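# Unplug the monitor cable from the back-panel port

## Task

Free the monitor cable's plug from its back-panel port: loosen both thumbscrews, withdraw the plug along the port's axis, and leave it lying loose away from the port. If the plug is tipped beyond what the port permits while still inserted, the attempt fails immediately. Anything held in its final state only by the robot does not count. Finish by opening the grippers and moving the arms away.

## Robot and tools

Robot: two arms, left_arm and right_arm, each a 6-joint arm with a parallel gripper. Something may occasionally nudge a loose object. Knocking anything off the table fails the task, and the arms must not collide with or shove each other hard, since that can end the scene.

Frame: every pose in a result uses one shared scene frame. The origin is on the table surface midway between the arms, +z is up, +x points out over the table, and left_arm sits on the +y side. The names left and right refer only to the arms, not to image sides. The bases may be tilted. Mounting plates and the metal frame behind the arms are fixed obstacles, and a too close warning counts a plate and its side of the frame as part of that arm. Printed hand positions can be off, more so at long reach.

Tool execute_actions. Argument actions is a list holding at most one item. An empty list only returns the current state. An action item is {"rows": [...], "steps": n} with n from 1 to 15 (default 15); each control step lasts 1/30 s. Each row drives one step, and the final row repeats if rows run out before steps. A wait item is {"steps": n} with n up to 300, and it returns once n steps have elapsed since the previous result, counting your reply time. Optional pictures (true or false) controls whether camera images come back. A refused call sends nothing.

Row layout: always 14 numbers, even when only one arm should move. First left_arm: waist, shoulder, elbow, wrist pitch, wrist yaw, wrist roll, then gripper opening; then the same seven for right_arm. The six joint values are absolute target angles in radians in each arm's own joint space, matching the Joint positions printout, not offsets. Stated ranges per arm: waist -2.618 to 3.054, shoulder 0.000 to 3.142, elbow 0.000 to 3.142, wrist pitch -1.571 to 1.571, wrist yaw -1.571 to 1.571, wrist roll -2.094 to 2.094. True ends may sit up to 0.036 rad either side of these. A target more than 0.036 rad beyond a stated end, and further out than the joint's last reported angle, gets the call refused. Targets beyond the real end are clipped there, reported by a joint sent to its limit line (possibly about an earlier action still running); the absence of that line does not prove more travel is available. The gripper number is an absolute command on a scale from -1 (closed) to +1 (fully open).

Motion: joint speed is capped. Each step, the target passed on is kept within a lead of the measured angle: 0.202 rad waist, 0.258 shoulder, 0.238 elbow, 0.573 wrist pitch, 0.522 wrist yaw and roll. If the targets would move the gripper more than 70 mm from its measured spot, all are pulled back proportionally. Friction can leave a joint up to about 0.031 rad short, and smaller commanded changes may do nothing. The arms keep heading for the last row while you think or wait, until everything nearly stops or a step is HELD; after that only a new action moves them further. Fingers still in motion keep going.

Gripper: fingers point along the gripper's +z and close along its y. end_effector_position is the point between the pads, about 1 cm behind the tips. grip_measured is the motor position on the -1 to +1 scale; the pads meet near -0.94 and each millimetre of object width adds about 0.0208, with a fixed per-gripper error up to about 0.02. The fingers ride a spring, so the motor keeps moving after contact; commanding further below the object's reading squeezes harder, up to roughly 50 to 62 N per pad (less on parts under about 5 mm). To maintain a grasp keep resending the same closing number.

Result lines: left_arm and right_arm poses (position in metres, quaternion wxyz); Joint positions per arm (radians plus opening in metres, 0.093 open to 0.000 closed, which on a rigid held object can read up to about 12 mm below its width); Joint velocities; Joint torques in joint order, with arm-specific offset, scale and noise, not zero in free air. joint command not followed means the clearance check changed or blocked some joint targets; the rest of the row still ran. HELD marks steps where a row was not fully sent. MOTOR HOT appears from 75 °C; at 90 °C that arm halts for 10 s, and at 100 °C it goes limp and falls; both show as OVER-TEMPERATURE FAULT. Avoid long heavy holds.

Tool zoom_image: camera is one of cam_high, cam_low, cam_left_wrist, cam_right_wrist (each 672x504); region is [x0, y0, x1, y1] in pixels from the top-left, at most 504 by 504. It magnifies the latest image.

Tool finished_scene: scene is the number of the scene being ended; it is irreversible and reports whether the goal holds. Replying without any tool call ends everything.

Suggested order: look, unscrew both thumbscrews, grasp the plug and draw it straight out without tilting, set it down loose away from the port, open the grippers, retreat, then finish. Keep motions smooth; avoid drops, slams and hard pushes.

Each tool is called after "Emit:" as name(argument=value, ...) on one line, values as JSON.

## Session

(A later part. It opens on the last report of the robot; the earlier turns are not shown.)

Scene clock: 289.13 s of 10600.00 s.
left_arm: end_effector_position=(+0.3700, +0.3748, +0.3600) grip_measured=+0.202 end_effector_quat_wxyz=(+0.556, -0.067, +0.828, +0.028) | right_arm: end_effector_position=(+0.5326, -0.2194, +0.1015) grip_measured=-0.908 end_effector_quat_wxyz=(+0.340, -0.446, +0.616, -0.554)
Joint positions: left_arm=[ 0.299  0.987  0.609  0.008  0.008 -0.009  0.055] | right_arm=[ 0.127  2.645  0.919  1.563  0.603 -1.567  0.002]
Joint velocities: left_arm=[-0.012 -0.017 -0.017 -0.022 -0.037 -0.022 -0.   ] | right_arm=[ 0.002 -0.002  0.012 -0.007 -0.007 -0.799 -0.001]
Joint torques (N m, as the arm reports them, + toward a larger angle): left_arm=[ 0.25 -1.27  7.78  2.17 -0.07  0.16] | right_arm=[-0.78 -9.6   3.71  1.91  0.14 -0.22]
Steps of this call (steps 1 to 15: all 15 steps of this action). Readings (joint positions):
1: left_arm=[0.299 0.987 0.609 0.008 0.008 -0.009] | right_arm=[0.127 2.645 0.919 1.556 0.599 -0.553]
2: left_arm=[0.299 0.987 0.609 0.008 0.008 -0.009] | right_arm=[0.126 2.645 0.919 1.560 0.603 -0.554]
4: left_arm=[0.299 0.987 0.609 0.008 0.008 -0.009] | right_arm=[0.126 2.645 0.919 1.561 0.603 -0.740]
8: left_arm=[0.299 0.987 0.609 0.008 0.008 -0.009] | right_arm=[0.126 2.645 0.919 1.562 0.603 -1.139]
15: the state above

About 13.5 rad done; ten more strokes.

Emit:
execute_actions(actions=[{"rows":[[0.3,1,0.6,0,0,0,0.2,0.12,2.65,0.92,1.55,0.6,-1.72,-0.6],[0.3,1,0.6,0,0,0,0.2,0.12,2.65,0.92,1.55,0.6,-1.72,-0.6],[0.3,1,0.6,0,0,0,0.2,0.12,2.65,0.92,1.55,0.6,-0.25,-0.6]]}], pictures=false)

Emit:
execute_actions(actions=[{"rows":[[0.3,1,0.6,0,0,0,0.2,0.12,2.65,0.92,1.55,0.6,-0.5,-0.92],[0.3,1,0.6,0,0,0,0.2,0.12,2.65,0.92,1.55,0.6,-0.5,-0.92],[0.3,1,0.6,0,0,0,0.2,0.12,2.65,0.92,1.55,0.6,-1.97,-0.92]]}], pictures=false)

Emit:
execute_actions(actions=[{"rows":[[0.3,1,0.6,0,0,0,0.2,0.12,2.65,0.92,1.55,0.6,-1.72,-0.6],[0.3,1,0.6,0,0,0,0.2,0.12,2.65,0.92,1.55,0.6,-1.72,-0.6],[0.3,1,0.6,0,0,0,0.2,0.12,2.65,0.92,1.55,0.6,-0.25,-0.6]]}], pictures=false)

Emit:
execute_actions(actions=[{"rows":[[0.3,1,0.6,0,0,0,0.2,0.12,2.65,0.92,1.55,0.6,-0.5,-0.92],[0.3,1,0.6,0,0,0,0.2,0.12,2.65,0.92,1.55,0.6,-0.5,-0.92],[0.3,1,0.6,0,0,0,0.2,0.12,2.65,0.92,1.55,0.6,-1.97,-0.92]]}], pictures=false)

Emit:
execute_actions(actions=[{"rows":[[0.3,1,0.6,0,0,0,0.2,0.12,2.65,0.92,1.55,0.6,-1.72,-0.6],[0.3,1,0.6,0,0,0,0.2,0.12,2.65,0.92,1.55,0.6,-1.72,-0.6],[0.3,1,0.6,0,0,0,0.2,0.12,2.65,0.92,1.55,0.6,-0.25,-0.6]]}], pictures=false)

Emit:
execute_actions(actions=[{"rows":[[0.3,1,0.6,0,0,0,0.2,0.12,2.65,0.92,1.55,0.6,-0.5,-0.92],[0.3,1,0.6,0,0,0,0.2,0.12,2.65,0.92,1.55,0.6,-0.5,-0.92],[0.3,1,0.6,0,0,0,0.2,0.12,2.65,0.92,1.55,0.6,-1.97,-0.92]]}], pictures=false)

Emit:
execute_actions(actions=[{"rows":[[0.3,1,0.6,0,0,0,0.2,0.12,2.65,0.92,1.55,0.6,-1.72,-0.6],[0.3,1,0.6,0,0,0,0.2,0.12,2.65,0.92,1.55,0.6,-1.72,-0.6],[0.3,1,0.6,0,0,0,0.2,0.12,2.65,0.92,1.55,0.6,-0.25,-0.6]]}], pictures=false)

Emit:
execute_actions(actions=[{"rows":[[0.3,1,0.6,0,0,0,0.2,0.12,2.65,0.92,1.55,0.6,-0.5,-0.92],[0.3,1,0.6,0,0,0,0.2,0.12,2.65,0.92,1.55,0.6,-0.5,-0.92],[0.3,1,0.6,0,0,0,0.2,0.12,2.65,0.92,1.55,0.6,-1.97,-0.92]]}], pictures=false)

Emit:
execute_actions(actions=[{"rows":[[0.3,1,0.6,0,0,0,0.2,0.12,2.65,0.92,1.55,0.6,-1.72,-0.6],[0.3,1,0.6,0,0,0,0.2,0.12,2.65,0.92,1.55,0.6,-1.72,-0.6],[0.3,1,0.6,0,0,0,0.2,0.12,2.65,0.92,1.55,0.6,-0.25,-0.6]]}], pictures=false)

Emit:
execute_actions(actions=[{"rows":[[0.3,1,0.6,0,0,0,0.2,0.12,2.65,0.92,1.55,0.6,-0.5,-0.92],[0.3,1,0.6,0,0,0,0.2,0.12,2.65,0.92,1.55,0.6,-0.5,-0.92],[0.3,1,0.6,0,0,0,0.2,0.12,2.65,0.92,1.55,0.6,-1.97,-0.92]]}], pictures=false)

Emit:
execute_actions(actions=[{"rows":[[0.3,1,0.6,0,0,0,0.2,0.12,2.65,0.92,1.55,0.6,-1.72,-0.6],[0.3,1,0.6,0,0,0,0.2,0.12,2.65,0.92,1.55,0.6,-1.72,-0.6],[0.3,1,0.6,0,0,0,0.2,0.12,2.65,0.92,1.55,0.6,-0.25,-0.6]]}], pictures=false)

Emit:
execute_actions(actions=[{"rows":[[0.3,1,0.6,0,0,0,0.2,0.12,2.65,0.92,1.55,0.6,-0.5,-0.92],[0.3,1,0.6,0,0,0,0.2,0.12,2.65,0.92,1.55,0.6,-0.5,-0.92],[0.3,1,0.6,0,0,0,0.2,0.12,2.65,0.92,1.55,0.6,-1.97,-0.92]]}], pictures=false)

Emit:
execute_actions(actions=[{"rows":[[0.3,1,0.6,0,0,0,0.2,0.12,2.65,0.92,1.55,0.6,-1.72,-0.6],[0.3,1,0.6,0,0,0,0.2,0.12,2.65,0.92,1.55,0.6,-1.72,-0.6],[0.3,1,0.6,0,0,0,0.2,0.12,2.65,0.92,1.55,0.6,-0.25,-0.6]]}], pictures=false)

Emit:
execute_actions(actions=[{"rows":[[0.3,1,0.6,0,0,0,0.2,0.12,2.65,0.92,1.55,0.6,-0.5,-0.92],[0.3,1,0.6,0,0,0,0.2,0.12,2.65,0.92,1.55,0.6,-0.5,-0.92],[0.3,1,0.6,0,0,0,0.2,0.12,2.65,0.92,1.55,0.6,-1.97,-0.92]]}], pictures=false)

Emit:
execute_actions(actions=[{"rows":[[0.3,1,0.6,0,0,0,0.2,0.12,2.65,0.92,1.55,0.6,-1.72,-0.6],[0.3,1,0.6,0,0,0,0.2,0.12,2.65,0.92,1.55,0.6,-1.72,-0.6],[0.3,1,0.6,0,0,0,0.2,0.12,2.65,0.92,1.55,0.6,-0.25,-0.6]]}], pictures=false)

Emit:
execute_actions(actions=[{"rows":[[0.3,1,0.6,0,0,0,0.2,0.12,2.65,0.92,1.55,0.6,-0.5,-0.92],[0.3,1,0.6,0,0,0,0.2,0.12,2.65,0.92,1.55,0.6,-0.5,-0.92],[0.3,1,0.6,0,0,0,0.2,0.12,2.65,0.92,1.55,0.6,-1.97,-0.92]]}], pictures=false)

Emit:
execute_actions(actions=[{"rows":[[0.3,1,0.6,0,0,0,0.2,0.12,2.65,0.92,1.55,0.6,-1.72,-0.6],[0.3,1,0.6,0,0,0,0.2,0.12,2.65,0.92,1.55,0.6,-1.72,-0.6],[0.3,1,0.6,0,0,0,0.2,0.12,2.65,0.92,1.55,0.6,-0.25,-0.6]]}], pictures=false)

Emit:
execute_actions(actions=[{"rows":[[0.3,1,0.6,0,0,0,0.2,0.12,2.65,0.92,1.55,0.6,-0.5,-0.92],[0.3,1,0.6,0,0,0,0.2,0.12,2.65,0.92,1.55,0.6,-0.5,-0.92],[0.3,1,0.6,0,0,0,0.2,0.12,2.65,0.92,1.55,0.6,-1.97,-0.92]]}], pictures=false)

Emit:
execute_actions(actions=[{"rows":[[0.3,1,0.6,0,0,0,0.2,0.12,2.65,0.92,1.55,0.6,-1.72,-0.6],[0.3,1,0.6,0,0,0,0.2,0.12,2.65,0.92,1.55,0.6,-1.72,-0.6],[0.3,1,0.6,0,0,0,0.2,0.12,2.65,0.92,1.55,0.6,-0.25,-0.6]]}], pictures=false)

Emit:
execute_actions(actions=[{"rows":[[0.3,1,0.6,0,0,0,0.2,0.12,2.65,0.92,1.55,0.6,-0.5,-0.92],[0.3,1,0.6,0,0,0,0.2,0.12,2.65,0.92,1.55,0.6,-0.5,-0.92],[0.3,1,0.6,0,0,0,0.2,0.12,2.65,0.92,1.55,0.6,-1.7,-0.92]]}])

Emit:
zoom_image(camera="cam_right_wrist", region=[220,264,460,504])

Scene clock: 321.20 s of 10600.00 s.
left_arm: end_effector_position=(+0.3700, +0.3748, +0.3600) grip_measured=+0.202 end_effector_quat_wxyz=(+0.556, -0.067, +0.828, +0.028) | right_arm: end_effector_position=(+0.5325, -0.2189, +0.1000) grip_measured=-0.601 end_effector_quat_wxyz=(+0.574, -0.070, +0.759, -0.300)
Joint positions: left_arm=[ 0.299  0.987  0.609  0.008  0.008 -0.009  0.055] | right_arm=[ 0.127  2.645  0.919  1.556  0.6   -0.49   0.016]
Joint velocities: left_arm=[-0.017  0.002 -0.022 -0.022 -0.051 -0.022 -0.   ] | right_arm=[ 0.007 -0.017  0.002  0.066 -0.007  1.516  0.   ]
Joint torques (N m, as the arm reports them, + toward a larger angle): left_arm=[ 0.23 -1.38  7.92  2.15 -0.1   0.15] | right_arm=[-1.24 -9.45  3.59  1.89  0.19  0.09]
Steps of this call (steps 1 to 30: the robot went on to your last target; steps 31 to 90: nothing new was sent; then 28.57 s passed at rest; steps 91 to 105: all 15 steps of this action). Readings (joint positions):
91: left_arm=[0.299 0.987 0.609 0.008 0.008 -0.009] | right_arm=[0.127 2.645 0.919 1.558 0.601 -1.682]
92: left_arm=[0.299 0.987 0.609 0.008 0.008 -0.009] | right_arm=[0.127 2.645 0.919 1.553 0.600 -1.688]
94: left_arm=[0.299 0.987 0.609 0.008 0.008 -0.009] | right_arm=[0.127 2.645 0.919 1.548 0.600 -1.505]
98: left_arm=[0.299 0.987 0.609 0.008 0.008 -0.009] | right_arm=[0.127 2.645 0.919 1.548 0.600 -1.106]
105: the state above

Scene clock: 321.70 s of 10600.00 s.
left_arm: end_effector_position=(+0.3700, +0.3748, +0.3600) grip_measured=+0.202 end_effector_quat_wxyz=(+0.556, -0.067, +0.828, +0.028) | right_arm: end_effector_position=(+0.5326, -0.2191, +0.1008) grip_measured=-0.908 end_effector_quat_wxyz=(+0.301, -0.488, +0.584, -0.575)
Joint positions: left_arm=[ 0.299  0.987  0.609  0.008  0.008 -0.009  0.055] | right_arm=[ 0.127  2.645  0.919  1.56   0.601 -1.703  0.002]
Joint velocities: left_arm=[ 0.012  0.002 -0.012  0.037  0.022  0.007  0.   ] | right_arm=[ 0.012 -0.007  0.022 -0.095 -0.022 -1.634 -0.001]
Joint torques (N m, as the arm reports them, + toward a larger angle): left_arm=[ 0.17 -1.26  7.69  2.17 -0.1   0.15] | right_arm=[-0.78 -9.24  3.3   2.04  0.13 -0.23]
Steps of this call (steps 1 to 15: all 15 steps of this action). Readings (joint positions):
1: left_arm=[0.299 0.987 0.609 0.008 0.008 -0.009] | right_arm=[0.127 2.645 0.919 1.560 0.601 -0.483]
2: left_arm=[0.299 0.987 0.609 0.008 0.008 -0.009] | right_arm=[0.126 2.645 0.919 1.562 0.603 -0.487]
4: left_arm=[0.299 0.987 0.609 0.008 0.008 -0.009] | right_arm=[0.126 2.645 0.919 1.564 0.603 -0.673]
8: left_arm=[0.299 0.987 0.609 0.008 0.008 -0.009] | right_arm=[0.126 2.645 0.919 1.564 0.602 -1.073]
15: the state above

Scene clock: 322.20 s of 10600.00 s.
left_arm: end_effector_position=(+0.3700, +0.3748, +0.3600) grip_measured=+0.202 end_effector_quat_wxyz=(+0.556, -0.067, +0.828, +0.028) | right_arm: end_effector_position=(+0.5326, -0.2187, +0.0998) grip_measured=-0.601 end_effector_quat_wxyz=(+0.572, -0.075, +0.759, -0.304)
Joint positions: left_arm=[ 0.299  0.987  0.609  0.008  0.008 -0.009  0.055] | right_arm=[ 0.127  2.645  0.919  1.555  0.599 -0.503  0.016]
Joint velocities: left_arm=[-0.007 -0.002 -0.012 -0.007 -0.051  0.007  0.   ] | right_arm=[ 0.007  0.007  0.007  0.066  0.066  1.56  -0.   ]
Joint torques (N m, as the arm reports them, + toward a larger angle): left_arm=[ 0.15 -1.35  7.86  2.15 -0.07  0.13] | right_arm=[-0.72 -9.55  3.67  1.87  0.16  0.13]
Steps of this call (steps 1 to 15: all 15 steps of this action). Readings (joint positions):
1: left_arm=[0.299 0.987 0.609 0.008 0.008 -0.009] | right_arm=[0.127 2.645 0.919 1.556 0.600 -1.713]
2: left_arm=[0.299 0.987 0.609 0.008 0.008 -0.009] | right_arm=[0.127 2.645 0.919 1.553 0.599 -1.713]
4: left_arm=[0.299 0.987 0.609 0.008 0.008 -0.009] | right_arm=[0.127 2.645 0.919 1.548 0.599 -1.529]
8: left_arm=[0.299 0.987 0.609 0.008 0.008 -0.009] | right_arm=[0.127 2.645 0.919 1.548 0.599 -1.130]
15: the state above

Scene clock: 322.70 s of 10600.00 s.
left_arm: end_effector_position=(+0.3700, +0.3748, +0.3600) grip_measured=+0.202 end_effector_quat_wxyz=(+0.556, -0.067, +0.828, +0.028) | right_arm: end_effector_position=(+0.5325, -0.2192, +0.1009) grip_measured=-0.908 end_effector_quat_wxyz=(+0.300, -0.489, +0.583, -0.576)
Joint positions: left_arm=[ 0.299  0.987  0.609  0.008  0.008 -0.009  0.055] | right_arm=[ 0.127  2.645  0.919  1.56   0.602 -1.707  0.002]
Joint velocities: left_arm=[ 0.002 -0.017 -0.007  0.007 -0.066  0.022 -0.001] | right_arm=[-0.017 -0.007  0.002  0.022 -0.037 -1.707 -0.   ]
Joint torques (N m, as the arm reports them, + toward a larger angle): left_arm=[ 0.12 -1.44  7.76  2.17 -0.09  0.15] | right_arm=[-0.78 -9.56  3.79  2.06  0.23 -0.18]
Steps of this call (steps 1 to 15: all 15 steps of this action). Readings (joint positions):
1: left_arm=[0.299 0.987 0.609 0.008 0.008 -0.009] | right_arm=[0.127 2.645 0.919 1.560 0.600 -0.494]
2: left_arm=[0.299 0.987 0.609 0.008 0.008 -0.009] | right_arm=[0.126 2.645 0.919 1.562 0.603 -0.495]
4: left_arm=[0.299 0.987 0.609 0.008 0.008 -0.009] | right_arm=[0.126 2.645 0.919 1.563 0.603 -0.681]
8: left_arm=[0.299 0.987 0.609 0.008 0.008 -0.009] | right_arm=[0.126 2.645 0.919 1.564 0.603 -1.081]
15: the state above

Scene clock: 323.20 s of 10600.00 s.
left_arm: end_effector_position=(+0.3700, +0.3748, +0.3600) grip_measured=+0.202 end_effector_quat_wxyz=(+0.556, -0.067, +0.828, +0.028) | right_arm: end_effector_position=(+0.5325, -0.2188, +0.0997) grip_measured=-0.602 end_effector_quat_wxyz=(+0.571, -0.075, +0.759, -0.304)
Joint positions: left_arm=[ 0.299  0.987  0.609  0.008  0.008 -0.009  0.055] | right_arm=[ 0.127  2.645  0.919  1.555  0.6   -0.504  0.016]
Joint velocities: left_arm=[-0.007  0.012  0.002 -0.022 -0.051 -0.037  0.001] | right_arm=[-0.012 -0.022 -0.012  0.125  0.037  1.575 -0.   ]
Joint torques (N m, as the arm reports them, + toward a larger angle): left_arm=[ 0.2  -1.42  7.77  2.18 -0.09  0.12] | right_arm=[-0.9  -9.8   3.88  1.82  0.15  0.1 ]
Steps of this call (steps 1 to 15: all 15 steps of this action). Readings (joint positions):
1: left_arm=[0.299 0.987 0.609 0.008 0.008 -0.009] | right_arm=[0.127 2.645 0.919 1.556 0.601 -1.717]
2: left_arm=[0.299 0.987 0.609 0.008 0.008 -0.009] | right_arm=[0.127 2.645 0.919 1.552 0.600 -1.717]
4: left_arm=[0.299 0.987 0.609 0.008 0.008 -0.009] | right_arm=[0.127 2.645 0.919 1.548 0.600 -1.533]
8: left_arm=[0.299 0.987 0.609 0.008 0.008 -0.009] | right_arm=[0.127 2.645 0.919 1.547 0.600 -1.134]
15: the state above

Scene clock: 323.70 s of 10600.00 s.
left_arm: end_effector_position=(+0.3700, +0.3748, +0.3600) grip_measured=+0.202 end_effector_quat_wxyz=(+0.556, -0.067, +0.828, +0.028) | right_arm: end_effector_position=(+0.5325, -0.2195, +0.1009) grip_measured=-0.908 end_effector_quat_wxyz=(+0.299, -0.489, +0.583, -0.576)
Joint positions: left_arm=[ 0.299  0.987  0.609  0.008  0.008 -0.009  0.055] | right_arm=[ 0.127  2.645  0.919  1.56   0.603 -1.708  0.002]
Joint velocities: left_arm=[-0.012 -0.007 -0.012  0.037  0.051  0.022 -0.001] | right_arm=[-0.012  0.022 -0.017 -0.022  0.037 -1.648 -0.001]
Joint torques (N m, as the arm reports them, + toward a larger angle): left_arm=[ 0.18 -1.38  7.78  2.15 -0.1   0.14] | right_arm=[-0.71 -9.6   3.39  2.11  0.13 -0.21]
Steps of this call (steps 1 to 15: all 15 steps of this action). Readings (joint positions):
1: left_arm=[0.299 0.987 0.609 0.008 0.008 -0.009] | right_arm=[0.127 2.645 0.919 1.559 0.601 -0.495]
2: left_arm=[0.299 0.987 0.609 0.008 0.008 -0.009] | right_arm=[0.127 2.645 0.919 1.561 0.603 -0.496]
4: left_arm=[0.299 0.987 0.609 0.008 0.008 -0.009] | right_arm=[0.127 2.645 0.919 1.562 0.603 -0.682]
8: left_arm=[0.299 0.987 0.609 0.008 0.008 -0.009] | right_arm=[0.127 2.645 0.919 1.564 0.603 -1.082]
15: the state above

Scene clock: 324.20 s of 10600.00 s.
left_arm: end_effector_position=(+0.3700, +0.3748, +0.3600) grip_measured=+0.202 end_effector_quat_wxyz=(+0.556, -0.067, +0.828, +0.028) | right_arm: end_effector_position=(+0.5324, -0.2192, +0.0995) grip_measured=-0.602 end_effector_quat_wxyz=(+0.570, -0.075, +0.759, -0.305)
Joint positions: left_arm=[ 0.299  0.987  0.609  0.008  0.008 -0.009  0.055] | right_arm=[ 0.127  2.645  0.919  1.554  0.6   -0.504  0.016]
Joint velocities: left_arm=[-0.012 -0.017  0.002  0.022 -0.007  0.037 -0.001] | right_arm=[ 0.002 -0.007  0.007  0.154  0.007  1.59   0.   ]
Joint torques (N m, as the arm reports them, + toward a larger angle): left_arm=[ 0.19 -1.36  7.74  2.13 -0.09  0.12] | right_arm=[-0.77 -9.72  3.57  1.87  0.23  0.04]
Steps of this call (steps 1 to 15: all 15 steps of this action). Readings (joint positions):
1: left_arm=[0.299 0.987 0.609 0.008 0.008 -0.009] | right_arm=[0.127 2.645 0.919 1.557 0.602 -1.718]
2: left_arm=[0.299 0.987 0.609 0.008 0.008 -0.009] | right_arm=[0.127 2.645 0.919 1.552 0.600 -1.718]
4: left_arm=[0.299 0.987 0.609 0.008 0.008 -0.009] | right_arm=[0.127 2.645 0.919 1.548 0.600 -1.534]
8: left_arm=[0.299 0.987 0.609 0.008 0.008 -0.009] | right_arm=[0.127 2.645 0.919 1.548 0.600 -1.135]
15: the state above

Scene clock: 324.70 s of 10600.00 s.
left_arm: end_effector_position=(+0.3700, +0.3748, +0.3600) grip_measured=+0.202 end_effector_quat_wxyz=(+0.556, -0.067, +0.828, +0.028) | right_arm: end_effector_position=(+0.5324, -0.2199, +0.1010) grip_measured=-0.908 end_effector_quat_wxyz=(+0.299, -0.488, +0.583, -0.576)
Joint positions: left_arm=[ 0.299  0.987  0.609  0.008  0.008 -0.009  0.055] | right_arm=[ 0.127  2.645  0.919  1.561  0.604 -1.708  0.002]
Joint velocities: left_arm=[-0.012 -0.012 -0.007  0.022 -0.022  0.007 -0.   ] | right_arm=[-0.002  0.012 -0.002 -0.037  0.051 -1.59   0.   ]
Joint torques (N m, as the arm reports them, + toward a larger angle): left_arm=[ 0.22 -1.23  7.8   2.15 -0.09  0.13] | right_arm=[-0.8  -9.76  3.85  2.    0.06 -0.2 ]
Steps of this call (steps 1 to 15: all 15 steps of this action). Readings (joint positions):
1: left_arm=[0.299 0.987 0.609 0.008 0.008 -0.009] | right_arm=[0.127 2.645 0.919 1.557 0.601 -0.495]
2: left_arm=[0.299 0.987 0.609 0.008 0.008 -0.009] | right_arm=[0.126 2.645 0.919 1.559 0.603 -0.496]
4: left_arm=[0.299 0.987 0.609 0.008 0.008 -0.009] | right_arm=[0.126 2.645 0.919 1.561 0.603 -0.682]
8: left_arm=[0.299 0.987 0.609 0.008 0.008 -0.009] | right_arm=[0.126 2.645 0.919 1.563 0.604 -1.082]
15: the state above

Scene clock: 325.20 s of 10600.00 s.
left_arm: end_effector_position=(+0.3700, +0.3748, +0.3600) grip_measured=+0.202 end_effector_quat_wxyz=(+0.556, -0.067, +0.828, +0.028) | right_arm: end_effector_position=(+0.5323, -0.2195, +0.0993) grip_measured=-0.602 end_effector_quat_wxyz=(+0.570, -0.075, +0.759, -0.305)
Joint positions: left_arm=[ 0.299  0.987  0.609  0.008  0.008 -0.009  0.055] | right_arm=[ 0.127  2.645  0.919  1.553  0.601 -0.504  0.016]
Joint velocities: left_arm=[ 0.012 -0.017 -0.002  0.037 -0.022  0.022 -0.001] | right_arm=[0.002 0.007 0.007 0.095 0.007 1.648 0.   ]
Joint torques (N m, as the arm reports them, + toward a larger angle): left_arm=[ 0.2  -1.38  7.77  2.18 -0.08  0.14] | right_arm=[-0.82 -9.38  3.68  1.88  0.11  0.14]
Steps of this call (steps 1 to 15: all 15 steps of this action). Readings (joint positions):
1: left_arm=[0.299 0.987 0.609 0.008 0.008 -0.009] | right_arm=[0.127 2.645 0.919 1.557 0.602 -1.718]
2: left_arm=[0.299 0.987 0.609 0.008 0.008 -0.009] | right_arm=[0.127 2.645 0.919 1.553 0.601 -1.718]
4: left_arm=[0.299 0.987 0.609 0.008 0.008 -0.009] | right_arm=[0.127 2.645 0.919 1.548 0.601 -1.533]
8: left_arm=[0.299 0.987 0.609 0.008 0.008 -0.009] | right_arm=[0.127 2.645 0.919 1.548 0.601 -1.134]
15: the state above

Scene clock: 325.70 s of 10600.00 s.
left_arm: end_effector_position=(+0.3700, +0.3748, +0.3600) grip_measured=+0.202 end_effector_quat_wxyz=(+0.556, -0.067, +0.828, +0.028) | right_arm: end_effector_position=(+0.5324, -0.2202, +0.1010) grip_measured=-0.908 end_effector_quat_wxyz=(+0.298, -0.488, +0.584, -0.577)
Joint positions: left_arm=[ 0.299  0.987  0.609  0.008  0.008 -0.009  0.055] | right_arm=[ 0.126  2.645  0.919  1.561  0.605 -1.708  0.002]
Joint velocities: left_arm=[-0.007 -0.002  0.002 -0.022  0.007  0.022  0.   ] | right_arm=[ 0.002  0.002 -0.007 -0.11  -0.066 -1.634 -0.002]
Joint torques (N m, as the arm reports them, + toward a larger angle): left_arm=[ 0.16 -1.42  7.78  2.14 -0.1   0.15] | right_arm=[-0.49 -9.7   3.64  2.03  0.1  -0.24]
Steps of this call (steps 1 to 15: all 15 steps of this action). Readings (joint positions):
1: left_arm=[0.299 0.987 0.609 0.008 0.008 -0.009] | right_arm=[0.127 2.645 0.919 1.557 0.602 -0.495]
2: left_arm=[0.299 0.987 0.609 0.008 0.008 -0.009] | right_arm=[0.126 2.645 0.919 1.558 0.603 -0.496]
4: left_arm=[0.299 0.987 0.609 0.008 0.008 -0.009] | right_arm=[0.126 2.645 0.919 1.560 0.603 -0.682]
8: left_arm=[0.299 0.987 0.609 0.008 0.008 -0.009] | right_arm=[0.126 2.645 0.919 1.563 0.605 -1.082]
15: the state above

Scene clock: 326.20 s of 10600.00 s.
left_arm: end_effector_position=(+0.3700, +0.3748, +0.3600) grip_measured=+0.202 end_effector_quat_wxyz=(+0.556, -0.067, +0.828, +0.028) | right_arm: end_effector_position=(+0.5323, -0.2199, +0.0997) grip_measured=-0.602 end_effector_quat_wxyz=(+0.570, -0.074, +0.759, -0.306)
Joint positions: left_arm=[ 0.299  0.987  0.609  0.008  0.008 -0.009  0.055] | right_arm=[ 0.126  2.645  0.919  1.555  0.603 -0.504  0.016]
Joint velocities: left_arm=[-0.007 -0.007  0.017 -0.037  0.022 -0.037  0.   ] | right_arm=[-0.007 -0.002 -0.022  0.139 -0.037  1.663  0.001]
Joint torques (N m, as the arm reports them, + toward a larger angle): left_arm=[ 0.22 -1.39  7.72  2.17 -0.09  0.14] | right_arm=[-0.84 -9.5   3.79  1.83  0.14  0.12]
Steps of this call (steps 1 to 15: all 15 steps of this action). Readings (joint positions):
1: left_arm=[0.299 0.987 0.609 0.008 0.008 -0.009] | right_arm=[0.126 2.645 0.919 1.558 0.603 -1.718]
2: left_arm=[0.299 0.987 0.609 0.008 0.008 -0.009] | right_arm=[0.126 2.645 0.919 1.555 0.603 -1.718]
4: left_arm=[0.299 0.987 0.609 0.008 0.008 -0.009] | right_arm=[0.126 2.645 0.919 1.550 0.603 -1.534]
8: left_arm=[0.299 0.987 0.609 0.008 0.008 -0.009] | right_arm=[0.126 2.645 0.919 1.549 0.603 -1.135]
15: the state above

Scene clock: 326.70 s of 10600.00 s.
left_arm: end_effector_position=(+0.3700, +0.3748, +0.3600) grip_measured=+0.202 end_effector_quat_wxyz=(+0.556, -0.067, +0.828, +0.028) | right_arm: end_effector_position=(+0.5324, -0.2207, +0.1011) grip_measured=-0.908 end_effector_quat_wxyz=(+0.298, -0.488, +0.584, -0.577)
Joint positions: left_arm=[ 0.299  0.987  0.609  0.008  0.008 -0.009  0.055] | right_arm=[ 0.125  2.645  0.919  1.561  0.606 -1.709  0.002]
Joint velocities: left_arm=[ 0.007  0.007 -0.017 -0.037  0.007 -0.051  0.   ] | right_arm=[-0.007 -0.017 -0.002 -0.051 -0.051 -1.619  0.   ]
Joint torques (N m, as the arm reports them, + toward a larger angle): left_arm=[ 0.13 -1.39  7.73  2.15 -0.07  0.13] | right_arm=[-0.29 -9.46  3.77  2.05  0.09 -0.2 ]
Steps of this call (steps 1 to 15: all 15 steps of this action). Readings (joint positions):
1: left_arm=[0.299 0.987 0.609 0.008 0.008 -0.009] | right_arm=[0.126 2.645 0.919 1.558 0.603 -0.495]
2: left_arm=[0.299 0.987 0.609 0.008 0.008 -0.009] | right_arm=[0.126 2.645 0.919 1.559 0.603 -0.496]
4: left_arm=[0.299 0.987 0.609 0.008 0.008 -0.009] | right_arm=[0.126 2.645 0.919 1.560 0.603 -0.682]
8: left_arm=[0.299 0.987 0.609 0.008 0.008 -0.009] | right_arm=[0.125 2.645 0.919 1.563 0.604 -1.082]
15: the state above

Scene clock: 327.20 s of 10600.00 s.
left_arm: end_effector_position=(+0.3700, +0.3748, +0.3600) grip_measured=+0.202 end_effector_quat_wxyz=(+0.556, -0.067, +0.828, +0.028) | right_arm: end_effector_position=(+0.5323, -0.2200, +0.0992) grip_measured=-0.602 end_effector_quat_wxyz=(+0.570, -0.075, +0.759, -0.306)
Joint positions: left_arm=[ 0.299  0.987  0.609  0.008  0.008 -0.009  0.055] | right_arm=[ 0.125  2.645  0.919  1.553  0.601 -0.505  0.016]
Joint velocities: left_arm=[-0.007 -0.012 -0.012 -0.051 -0.022 -0.081  0.   ] | right_arm=[-0.002  0.007 -0.012  0.051 -0.051  1.648  0.   ]
Joint torques (N m, as the arm reports them, + toward a larger angle): left_arm=[ 0.15 -1.38  7.68  2.18 -0.05  0.14] | right_arm=[-0.84 -9.72  3.65  1.91  0.16  0.14]
Steps of this call (steps 1 to 15: all 15 steps of this action). Readings (joint positions):
1: left_arm=[0.299 0.987 0.609 0.008 0.008 -0.009] | right_arm=[0.125 2.645 0.919 1.559 0.604 -1.719]
2: left_arm=[0.299 0.987 0.609 0.008 0.008 -0.009] | right_arm=[0.125 2.645 0.919 1.556 0.603 -1.719]
4: left_arm=[0.299 0.987 0.609 0.008 0.008 -0.009] | right_arm=[0.125 2.645 0.919 1.550 0.603 -1.535]
8: left_arm=[0.299 0.987 0.609 0.008 0.008 -0.009] | right_arm=[0.125 2.645 0.919 1.550 0.602 -1.136]
15: the state above

Scene clock: 327.70 s of 10600.00 s.
left_arm: end_effector_position=(+0.3700, +0.3748, +0.3600) grip_measured=+0.202 end_effector_quat_wxyz=(+0.556, -0.067, +0.828, +0.028) | right_arm: end_effector_position=(+0.5323, -0.2210, +0.1013) grip_measured=-0.908 end_effector_quat_wxyz=(+0.297, -0.487, +0.584, -0.578)
Joint positions: left_arm=[ 0.299  0.987  0.609  0.008  0.008 -0.009  0.055] | right_arm=[ 0.125  2.645  0.919  1.562  0.608 -1.709  0.002]
Joint velocities: left_arm=[ 0.012 -0.007  0.002  0.007  0.022  0.081  0.   ] | right_arm=[-0.007  0.002 -0.002 -0.051  0.037 -1.634 -0.   ]
Joint torques (N m, as the arm reports them, + toward a larger angle): left_arm=[ 0.18 -1.35  7.79  2.14 -0.08  0.11] | right_arm=[-0.8  -9.63  3.65  2.07  0.1  -0.32]
Steps of this call (steps 1 to 15: all 15 steps of this action). Readings (joint positions):
1: left_arm=[0.299 0.987 0.609 0.008 0.008 -0.009] | right_arm=[0.125 2.645 0.919 1.556 0.602 -0.495]
2: left_arm=[0.299 0.987 0.609 0.008 0.008 -0.009] | right_arm=[0.125 2.645 0.919 1.557 0.603 -0.496]
4: left_arm=[0.299 0.987 0.609 0.008 0.008 -0.009] | right_arm=[0.125 2.645 0.919 1.559 0.603 -0.682]
8: left_arm=[0.299 0.987 0.609 0.008 0.008 -0.009] | right_arm=[0.125 2.645 0.919 1.563 0.606 -1.082]
15: the state above

Scene clock: 328.20 s of 10600.00 s.
left_arm: end_effector_position=(+0.3700, +0.3748, +0.3600) grip_measured=+0.202 end_effector_quat_wxyz=(+0.556, -0.067, +0.828, +0.028) | right_arm: end_effector_position=(+0.5331, -0.2188, +0.1006) grip_measured=-0.602 end_effector_quat_wxyz=(+0.573, -0.076, +0.758, -0.303)
Joint positions: left_arm=[ 0.299  0.987  0.609  0.008  0.008 -0.009  0.055] | right_arm=[ 0.125  2.645  0.919  1.56   0.594 -0.506  0.016]
Joint velocities: left_arm=[-0.002 -0.007  0.012 -0.037  0.007 -0.022  0.001] | right_arm=[ 0.007 -0.002  0.002  0.139  0.022  1.634 -0.001]
Joint torques (N m, as the arm reports them, + toward a larger angle): left_arm=[ 0.18 -1.27  7.83  2.15 -0.09  0.11] | right_arm=[-0.6  -9.58  3.77  1.76  0.13  0.12]
Steps of this call (steps 1 to 15: all 15 steps of this action). Readings (joint positions):
1: left_arm=[0.299 0.987 0.609 0.008 0.008 -0.009] | right_arm=[0.125 2.645 0.919 1.560 0.606 -1.719]
2: left_arm=[0.299 0.987 0.609 0.008 0.008 -0.009] | right_arm=[0.125 2.645 0.919 1.556 0.605 -1.719]
4: left_arm=[0.299 0.987 0.609 0.008 0.008 -0.009] | right_arm=[0.125 2.645 0.919 1.550 0.603 -1.535]
8: left_arm=[0.299 0.987 0.609 0.008 0.008 -0.009] | right_arm=[0.125 2.645 0.919 1.550 0.597 -1.137]
15: the state above

Scene clock: 328.70 s of 10600.00 s.
left_arm: end_effector_position=(+0.3700, +0.3748, +0.3600) grip_measured=+0.202 end_effector_quat_wxyz=(+0.556, -0.067, +0.828, +0.028) | right_arm: end_effector_position=(+0.5338, -0.2147, +0.0995) grip_measured=-0.919 end_effector_quat_wxyz=(+0.302, -0.500, +0.577, -0.571)
Joint positions: left_arm=[ 0.299  0.987  0.609  0.008  0.008 -0.009  0.055] | right_arm=[ 0.129  2.643  0.919  1.551  0.579 -1.716  0.001]
Joint velocities: left_arm=[-0.002 -0.007  0.002  0.037  0.022 -0.037  0.   ] | right_arm=[ 0.017  0.007 -0.007 -0.066 -0.037 -1.59   0.   ]
Joint torques (N m, as the arm reports them, + toward a larger angle): left_arm=[ 0.1  -1.41  7.73  2.16 -0.08  0.13] | right_arm=[-1.1  -9.63  3.71  2.22  0.51 -0.1 ]
Steps of this call (steps 1 to 15: all 15 steps of this action). Readings (joint positions):
1: left_arm=[0.299 0.987 0.609 0.008 0.008 -0.009] | right_arm=[0.125 2.645 0.919 1.564 0.597 -0.496]
2: left_arm=[0.299 0.987 0.609 0.008 0.008 -0.009] | right_arm=[0.124 2.644 0.919 1.569 0.605 -0.497]
4: left_arm=[0.299 0.987 0.609 0.008 0.008 -0.009] | right_arm=[0.125 2.643 0.919 1.569 0.604 -0.681]
8: left_arm=[0.299 0.987 0.609 0.008 0.008 -0.009] | right_arm=[0.126 2.643 0.919 1.569 0.600 -1.082]
15: the state above

Scene clock: 329.20 s of 10600.00 s.
left_arm: end_effector_position=(+0.3700, +0.3748, +0.3600) grip_measured=+0.202 end_effector_quat_wxyz=(+0.556, -0.067, +0.828, +0.028) | right_arm: end_effector_position=(+0.5338, -0.2170, +0.1019) grip_measured=-0.602 end_effector_quat_wxyz=(+0.575, -0.079, +0.756, -0.301)
Joint positions: left_arm=[ 0.299  0.987  0.609  0.008  0.008 -0.009  0.055] | right_arm=[ 0.127  2.643  0.919  1.562  0.587 -0.509  0.016]
Joint velocities: left_arm=[-0.012  0.002  0.002  0.022  0.007 -0.022 -0.   ] | right_arm=[-0.002 -0.022 -0.007  0.125 -0.037  1.692 -0.001]
Joint torques (N m, as the arm reports them, + toward a larger angle): left_arm=[ 0.18 -1.32  7.71  2.15 -0.08  0.14] | right_arm=[-0.73 -9.63  3.84  1.85  0.3  -0.01]
Steps of this call (steps 1 to 15: all 15 steps of this action). Readings (joint positions):
1: left_arm=[0.299 0.987 0.609 0.008 0.008 -0.009] | right_arm=[0.129 2.643 0.919 1.548 0.578 -1.727]
2: left_arm=[0.299 0.987 0.609 0.008 0.008 -0.009] | right_arm=[0.129 2.643 0.919 1.548 0.577 -1.727]
4: left_arm=[0.299 0.987 0.609 0.008 0.008 -0.009] | right_arm=[0.129 2.643 0.919 1.547 0.580 -1.542]
8: left_arm=[0.299 0.987 0.609 0.008 0.008 -0.009] | right_arm=[0.127 2.643 0.919 1.547 0.587 -1.144]
15: the state above

Scene clock: 329.70 s of 10600.00 s.
left_arm: end_effector_position=(+0.3700, +0.3748, +0.3600) grip_measured=+0.202 end_effector_quat_wxyz=(+0.556, -0.067, +0.828, +0.028) | right_arm: end_effector_position=(+0.5338, -0.2148, +0.0989) grip_measured=-0.919 end_effector_quat_wxyz=(+0.301, -0.502, +0.576, -0.570)
Joint positions: left_arm=[ 0.299  0.987  0.609  0.008  0.008 -0.009  0.055] | right_arm=[ 0.128  2.643  0.919  1.548  0.578 -1.718  0.001]
Joint velocities: left_arm=[-0.012 -0.002  0.007  0.007  0.037 -0.051 -0.   ] | right_arm=[ 0.007  0.007  0.012 -0.081 -0.037 -1.663  0.001]
Joint torques (N m, as the arm reports them, + toward a larger angle): left_arm=[ 0.16 -1.43  7.86  2.15 -0.08  0.14] | right_arm=[-0.94 -9.52  3.75  2.22  0.5  -0.04]
Steps of this call (steps 1 to 15: all 15 steps of this action). Readings (joint positions):
1: left_arm=[0.299 0.987 0.609 0.008 0.008 -0.009] | right_arm=[0.127 2.643 0.919 1.564 0.589 -0.498]
2: left_arm=[0.299 0.987 0.609 0.008 0.008 -0.009] | right_arm=[0.126 2.643 0.919 1.568 0.594 -0.498]
4: left_arm=[0.299 0.987 0.609 0.008 0.008 -0.009] | right_arm=[0.126 2.643 0.919 1.568 0.596 -0.683]
8: left_arm=[0.299 0.987 0.609 0.008 0.008 -0.009] | right_arm=[0.126 2.643 0.919 1.561 0.593 -1.085]
15: the state above

Scene clock: 330.20 s of 10600.00 s.
left_arm: end_effector_position=(+0.3700, +0.3748, +0.3600) grip_measured=+0.202 end_effector_quat_wxyz=(+0.556, -0.067, +0.828, +0.028) | right_arm: end_effector_position=(+0.5339, -0.2169, +0.1021) grip_measured=-0.602 end_effector_quat_wxyz=(+0.576, -0.079, +0.756, -0.301)
Joint positions: left_arm=[ 0.299  0.987  0.609  0.008  0.008 -0.009  0.055] | right_arm=[ 0.127  2.643  0.919  1.563  0.586 -0.509  0.016]
Joint velocities: left_arm=[ 0.007 -0.007 -0.007 -0.066 -0.007  0.007 -0.   ] | right_arm=[-0.037 -0.012 -0.017  0.081  0.051  1.634 -0.001]
Joint torques (N m, as the arm reports them, + toward a larger angle): left_arm=[ 0.23 -1.38  7.83  2.15 -0.09  0.12] | right_arm=[-0.85 -9.43  3.95  1.81  0.25  0.07]
Steps of this call (steps 1 to 15: all 15 steps of this action). Readings (joint positions):
1: left_arm=[0.299 0.987 0.609 0.008 0.008 -0.009] | right_arm=[0.128 2.643 0.919 1.545 0.576 -1.728]
2: left_arm=[0.299 0.987 0.609 0.008 0.008 -0.009] | right_arm=[0.128 2.643 0.919 1.546 0.576 -1.728]
4: left_arm=[0.299 0.987 0.609 0.008 0.008 -0.009] | right_arm=[0.128 2.643 0.919 1.545 0.579 -1.544]
8: left_arm=[0.299 0.987 0.609 0.008 0.008 -0.009] | right_arm=[0.127 2.643 0.919 1.545 0.586 -1.145]
15: the state above

Scene clock: 330.70 s of 10600.00 s.
left_arm: end_effector_position=(+0.3700, +0.3748, +0.3600) grip_measured=+0.202 end_effector_quat_wxyz=(+0.556, -0.067, +0.828, +0.028) | right_arm: end_effector_position=(+0.5338, -0.2159, +0.0993) grip_measured=-0.919 end_effector_quat_wxyz=(+0.345, -0.454, +0.614, -0.546)
Joint positions: left_arm=[ 0.299  0.987  0.609  0.008  0.008 -0.009  0.055] | right_arm=[ 0.127  2.643  0.919  1.55   0.58  -1.561  0.001]
Joint velocities: left_arm=[-0.002 -0.007  0.002 -0.022  0.066  0.007 -0.001] | right_arm=[ 0.007 -0.017  0.002 -0.022 -0.051 -0.901 -0.   ]
Joint torques (N m, as the arm reports them, + toward a larger angle): left_arm=[ 0.08 -1.33  7.8   2.17 -0.1   0.12] | right_arm=[-0.49 -9.38  3.44  2.06  0.41 -0.04]
Steps of this call (steps 1 to 15: all 15 steps of this action). Readings (joint positions):
1: left_arm=[0.299 0.987 0.609 0.008 0.008 -0.009] | right_arm=[0.127 2.643 0.919 1.565 0.589 -0.498]
2: left_arm=[0.299 0.987 0.609 0.008 0.008 -0.009] | right_arm=[0.127 2.643 0.919 1.568 0.593 -0.498]
4: left_arm=[0.299 0.987 0.609 0.008 0.008 -0.009] | right_arm=[0.126 2.643 0.919 1.567 0.594 -0.684]
8: left_arm=[0.299 0.987 0.609 0.008 0.008 -0.009] | right_arm=[0.126 2.643 0.919 1.560 0.592 -1.085]
15: the state above

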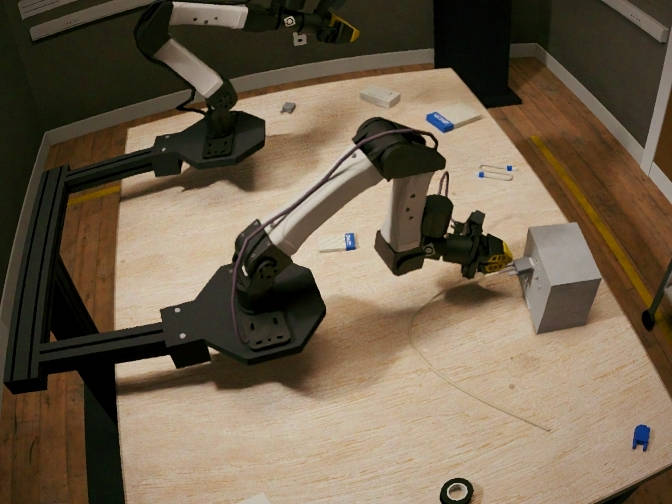

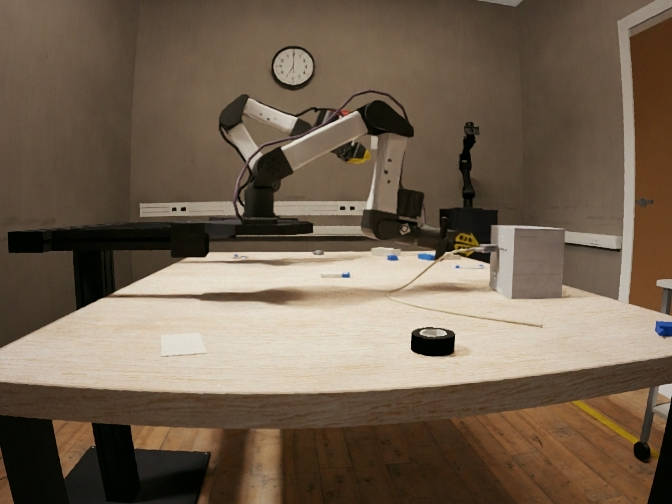

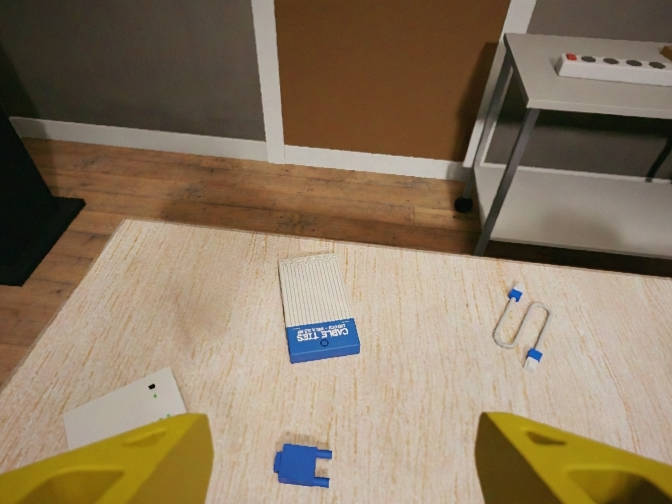

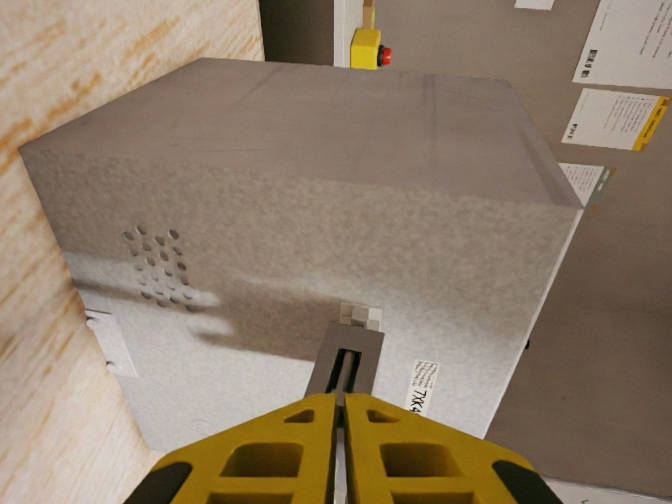

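Region (220, 264, 460, 504) of cam_right_wrist's 672x504 image, scaled by 2.100, with more detail than that image has.

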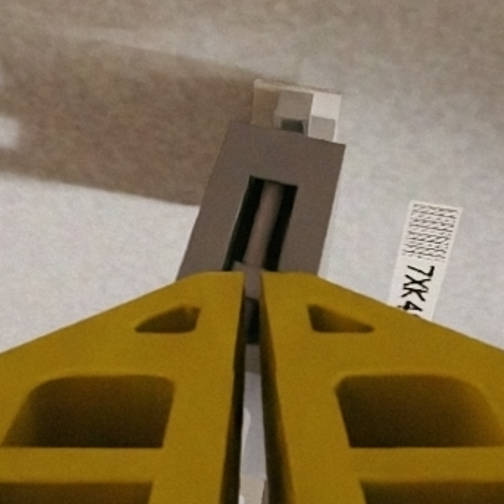

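Emit:
execute_actions(actions=[{"rows":[[0.3,1,0.6,0,0,0,0.2,0.127,2.643,0.919,1.55,0.58,-1.6,-0.5],[0.3,1,0.6,0,0,0,0.2,0.127,2.643,0.919,1.55,0.58,-1.6,-0.5],[0.3,1,0.6,0,0,0,0.2,0.127,2.643,0.919,1.55,0.58,-1.6,-0.5],[0.3,1,0.6,0,0,0,0.2,0.2,2.643,0.919,1.55,0.58,-1.6,-0.5]]}])

Emit:
zoom_image(camera="cam_high", region=[450,220,570,310])

Emit:
zoom_image(camera="cam_right_wrist", region=[200,204,500,504])

Scene clock: 346.40 s of 10600.00 s.
left_arm: end_effector_position=(+0.3700, +0.3748, +0.3600) grip_measured=+0.202 end_effector_quat_wxyz=(+0.556, -0.067, +0.828, +0.028) | right_arm: end_effector_position=(+0.5311, -0.1772, +0.0986) grip_measured=-0.502 end_effector_quat_wxyz=(+0.351, -0.494, +0.584, -0.540)
Joint positions: left_arm=[ 0.299  0.987  0.609  0.008  0.008 -0.009  0.055] | right_arm=[ 0.205  2.643  0.919  1.543  0.578 -1.612  0.021]
Joint velocities: left_arm=[ 0.002 -0.007  0.007 -0.037  0.037  0.037 -0.001] | right_arm=[ 0.007 -0.017 -0.002  0.066  0.051  0.066 -0.001]
Joint torques (N m, as the arm reports them, + toward a larger angle): left_arm=[ 0.07 -1.35  7.79  2.16 -0.07  0.11] | right_arm=[-0.72 -9.99  3.53  2.11  0.2   0.12]
Steps of this call (steps 1 to 30: the robot went on to your last target; steps 31 to 90: nothing new was sent; then 12.20 s passed at rest; steps 91 to 105: all 15 steps of this action). Readings (joint positions):
91: left_arm=[0.299 0.987 0.609 0.008 0.008 -0.009] | right_arm=[0.128 2.643 0.919 1.543 0.573 -1.678]
92: left_arm=[0.299 0.987 0.609 0.008 0.008 -0.009] | right_arm=[0.128 2.643 0.919 1.543 0.573 -1.664]
94: left_arm=[0.299 0.987 0.609 0.008 0.008 -0.009] | right_arm=[0.134 2.643 0.919 1.543 0.577 -1.644]
98: left_arm=[0.299 0.987 0.609 0.008 0.008 -0.009] | right_arm=[0.193 2.643 0.919 1.543 0.579 -1.623]
105: the state above

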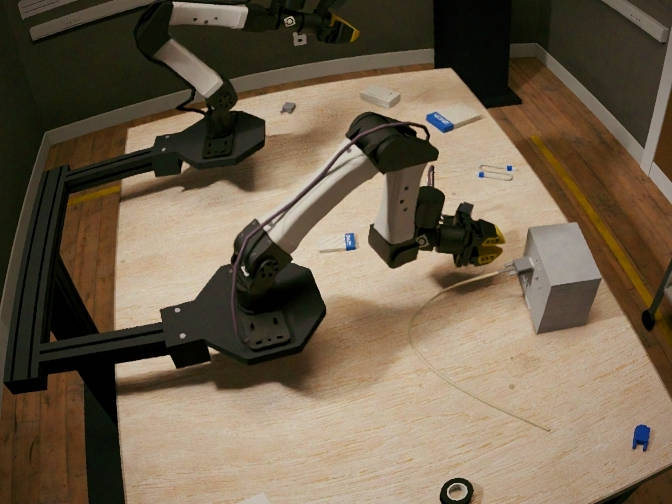

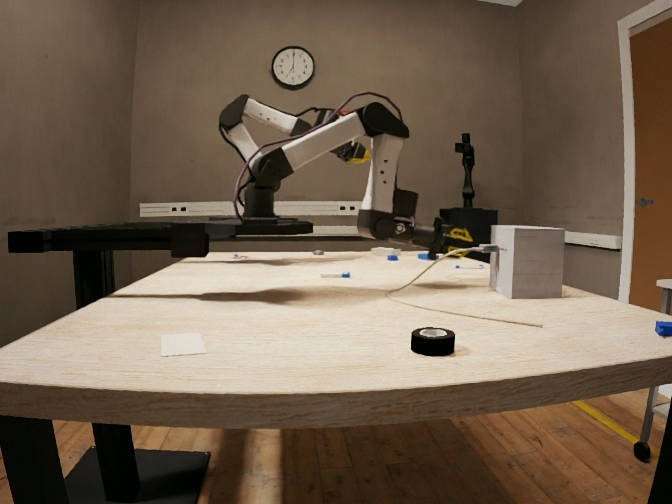

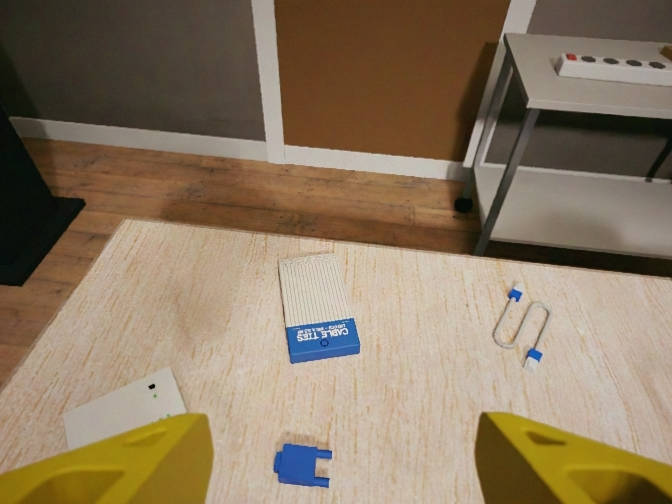

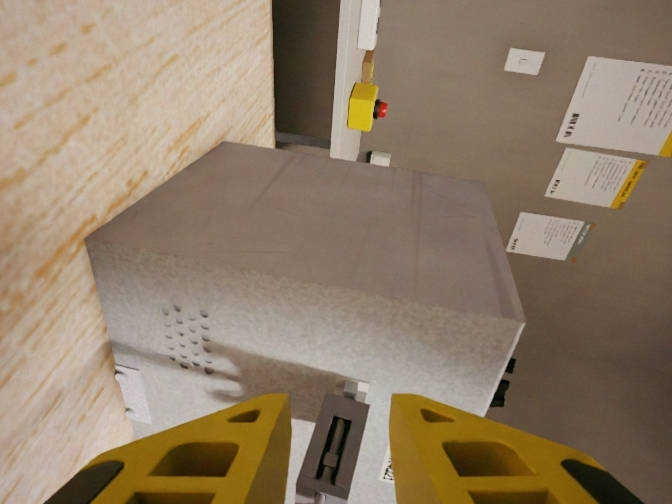

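Region (450, 220, 570, 310) of cam_high's 672x504 image, scaled by 4.200, with more detail than that image has; it fills the top 378 rows of this view, and the rest is white.

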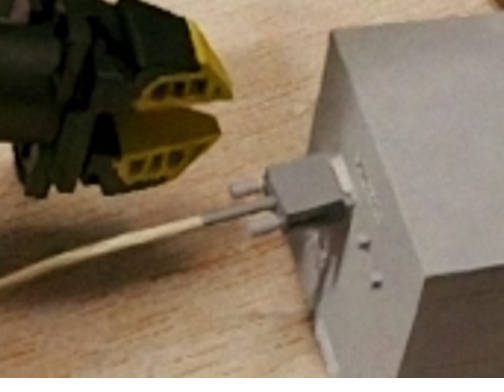

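Region (200, 204, 500, 504) of cam_right_wrist's 672x504 image, scaled by 1.680, with more detail than that image has.

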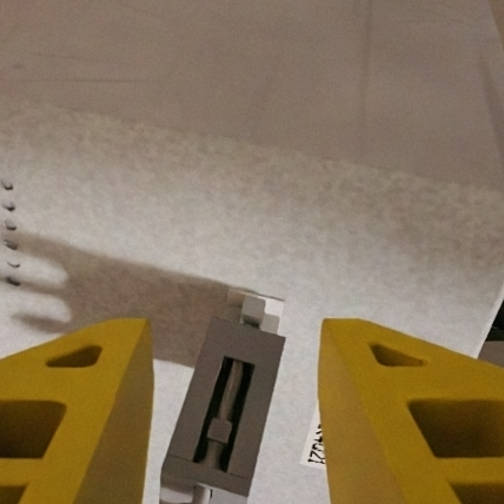

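Emit:
execute_actions(actions=[{"rows":[[0.3,1,0.6,0,0,0,0.2,0.105,2.65,0.92,1.55,0.6,-0.8,-0.6]]}], pictures=false)

Emit:
execute_actions(actions=[{"rows":[[0.3,1,0.6,0,0,0,0.2,0.105,2.65,0.92,1.55,0.6,-0.8,-0.92],[0.3,1,0.6,0,0,0,0.2,0.105,2.65,0.92,1.55,0.6,-0.8,-0.92],[0.3,1,0.6,0,0,0,0.2,0.105,2.65,0.92,1.55,0.6,-0.8,-0.92],[0.3,1,0.6,0,0,0,0.2,0.105,2.65,0.92,1.55,0.6,-1.7,-0.92]]}])

Emit:
zoom_image(camera="cam_high", region=[450,220,570,310])

Scene clock: 352.00 s of 10600.00 s.
left_arm: end_effector_position=(+0.3700, +0.3748, +0.3600) grip_measured=+0.202 end_effector_quat_wxyz=(+0.556, -0.067, +0.828, +0.028) | right_arm: end_effector_position=(+0.5336, -0.2264, +0.0996) grip_measured=-0.599 end_effector_quat_wxyz=(+0.509, -0.201, +0.736, -0.398)
Joint positions: left_arm=[ 0.299  0.987  0.609  0.008  0.008 -0.009  0.055] | right_arm=[ 0.108  2.643  0.919  1.552  0.587 -0.847  0.016]
Joint velocities: left_arm=[-0.007 -0.007 -0.017 -0.007 -0.007  0.037 -0.   ] | right_arm=[-0.012  0.007  0.002  0.037  0.051  0.198 -0.001]
Joint torques (N m, as the arm reports them, + toward a larger angle): left_arm=[ 0.13 -1.42  7.82  2.12 -0.1   0.13] | right_arm=[-0.34 -9.82  3.65  2.1   0.31  0.17]
Steps of this call (steps 1 to 15: the robot went on to your last target; steps 16 to 90: nothing new was sent; then 2.10 s passed at rest; steps 91 to 105: all 15 steps of this action). Readings (joint positions):
91: left_arm=[0.299 0.987 0.609 0.008 0.008 -0.009] | right_arm=[0.196 2.643 0.919 1.542 0.576 -1.525]
92: left_arm=[0.299 0.987 0.609 0.008 0.008 -0.009] | right_arm=[0.179 2.643 0.919 1.542 0.576 -1.425]
94: left_arm=[0.299 0.987 0.609 0.008 0.008 -0.009] | right_arm=[0.132 2.643 0.919 1.542 0.581 -1.226]
98: left_arm=[0.299 0.987 0.609 0.008 0.008 -0.009] | right_arm=[0.107 2.643 0.919 1.548 0.581 -0.979]
105: the state above

Scene clock: 352.50 s of 10600.00 s.
left_arm: end_effector_position=(+0.3700, +0.3748, +0.3600) grip_measured=+0.202 end_effector_quat_wxyz=(+0.556, -0.067, +0.828, +0.028) | right_arm: end_effector_position=(+0.5329, -0.2243, +0.1026) grip_measured=-0.908 end_effector_quat_wxyz=(+0.338, -0.444, +0.616, -0.556)
Joint positions: left_arm=[ 0.299  0.987  0.609  0.008  0.008 -0.009  0.055] | right_arm=[ 0.116  2.643  0.917  1.568  0.599 -1.571  0.002]
Joint velocities: left_arm=[-0.017 -0.007 -0.002 -0.081  0.022  0.022 -0.001] | right_arm=[ 0.012  0.037  0.007  0.051 -0.022 -0.491 -0.   ]
Joint torques (N m, as the arm reports them, + toward a larger angle): left_arm=[ 0.17 -1.37  7.79  2.15 -0.07  0.13] | right_arm=[-1.18 -9.87  3.89  1.92  0.15 -0.66]
Steps of this call (steps 1 to 15: all 15 steps of this action). Readings (joint positions):
1: left_arm=[0.299 0.987 0.609 0.008 0.008 -0.009] | right_arm=[0.108 2.643 0.919 1.552 0.588 -0.840]
2: left_arm=[0.299 0.987 0.609 0.008 0.008 -0.009] | right_arm=[0.110 2.643 0.918 1.557 0.591 -0.832]
4: left_arm=[0.299 0.987 0.609 0.008 0.008 -0.009] | right_arm=[0.112 2.643 0.918 1.560 0.595 -0.907]
8: left_arm=[0.299 0.987 0.609 0.008 0.008 -0.009] | right_arm=[0.115 2.643 0.917 1.569 0.600 -1.281]
15: the state above

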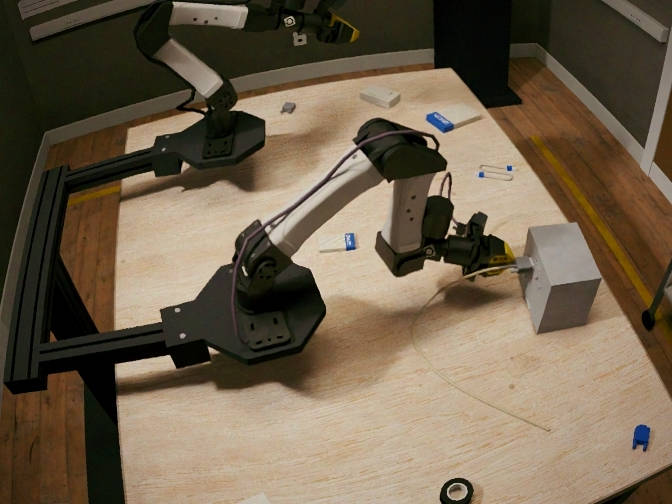

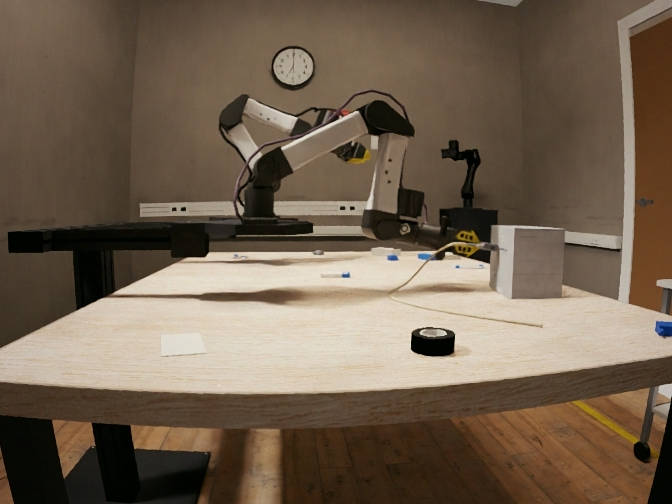

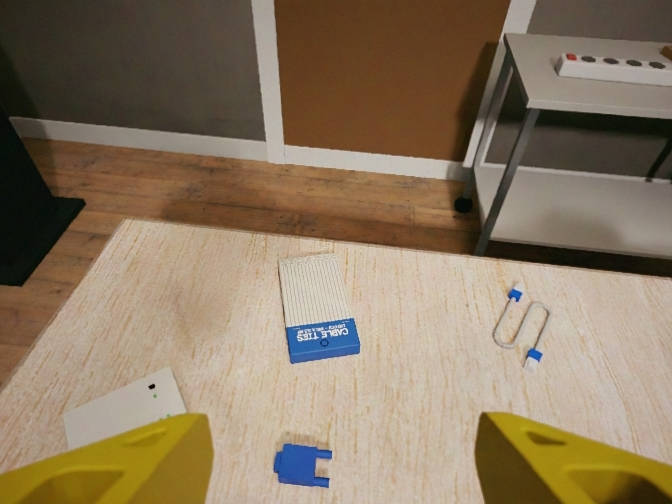

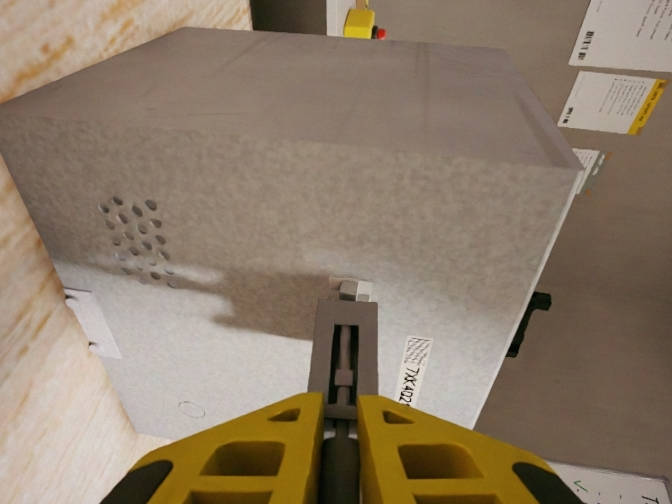

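Region (450, 220, 570, 310) of cam_high's 672x504 image, scaled by 4.200, with more detail than that image has; it fills the top 378 rows of this view, and the rest is white.

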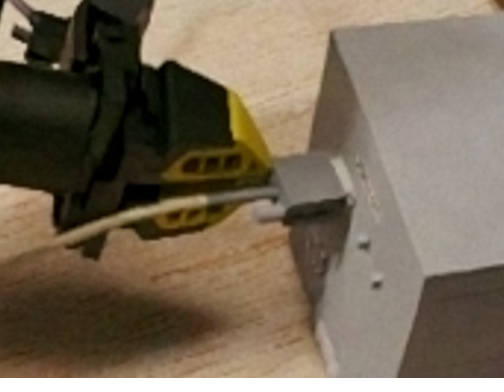

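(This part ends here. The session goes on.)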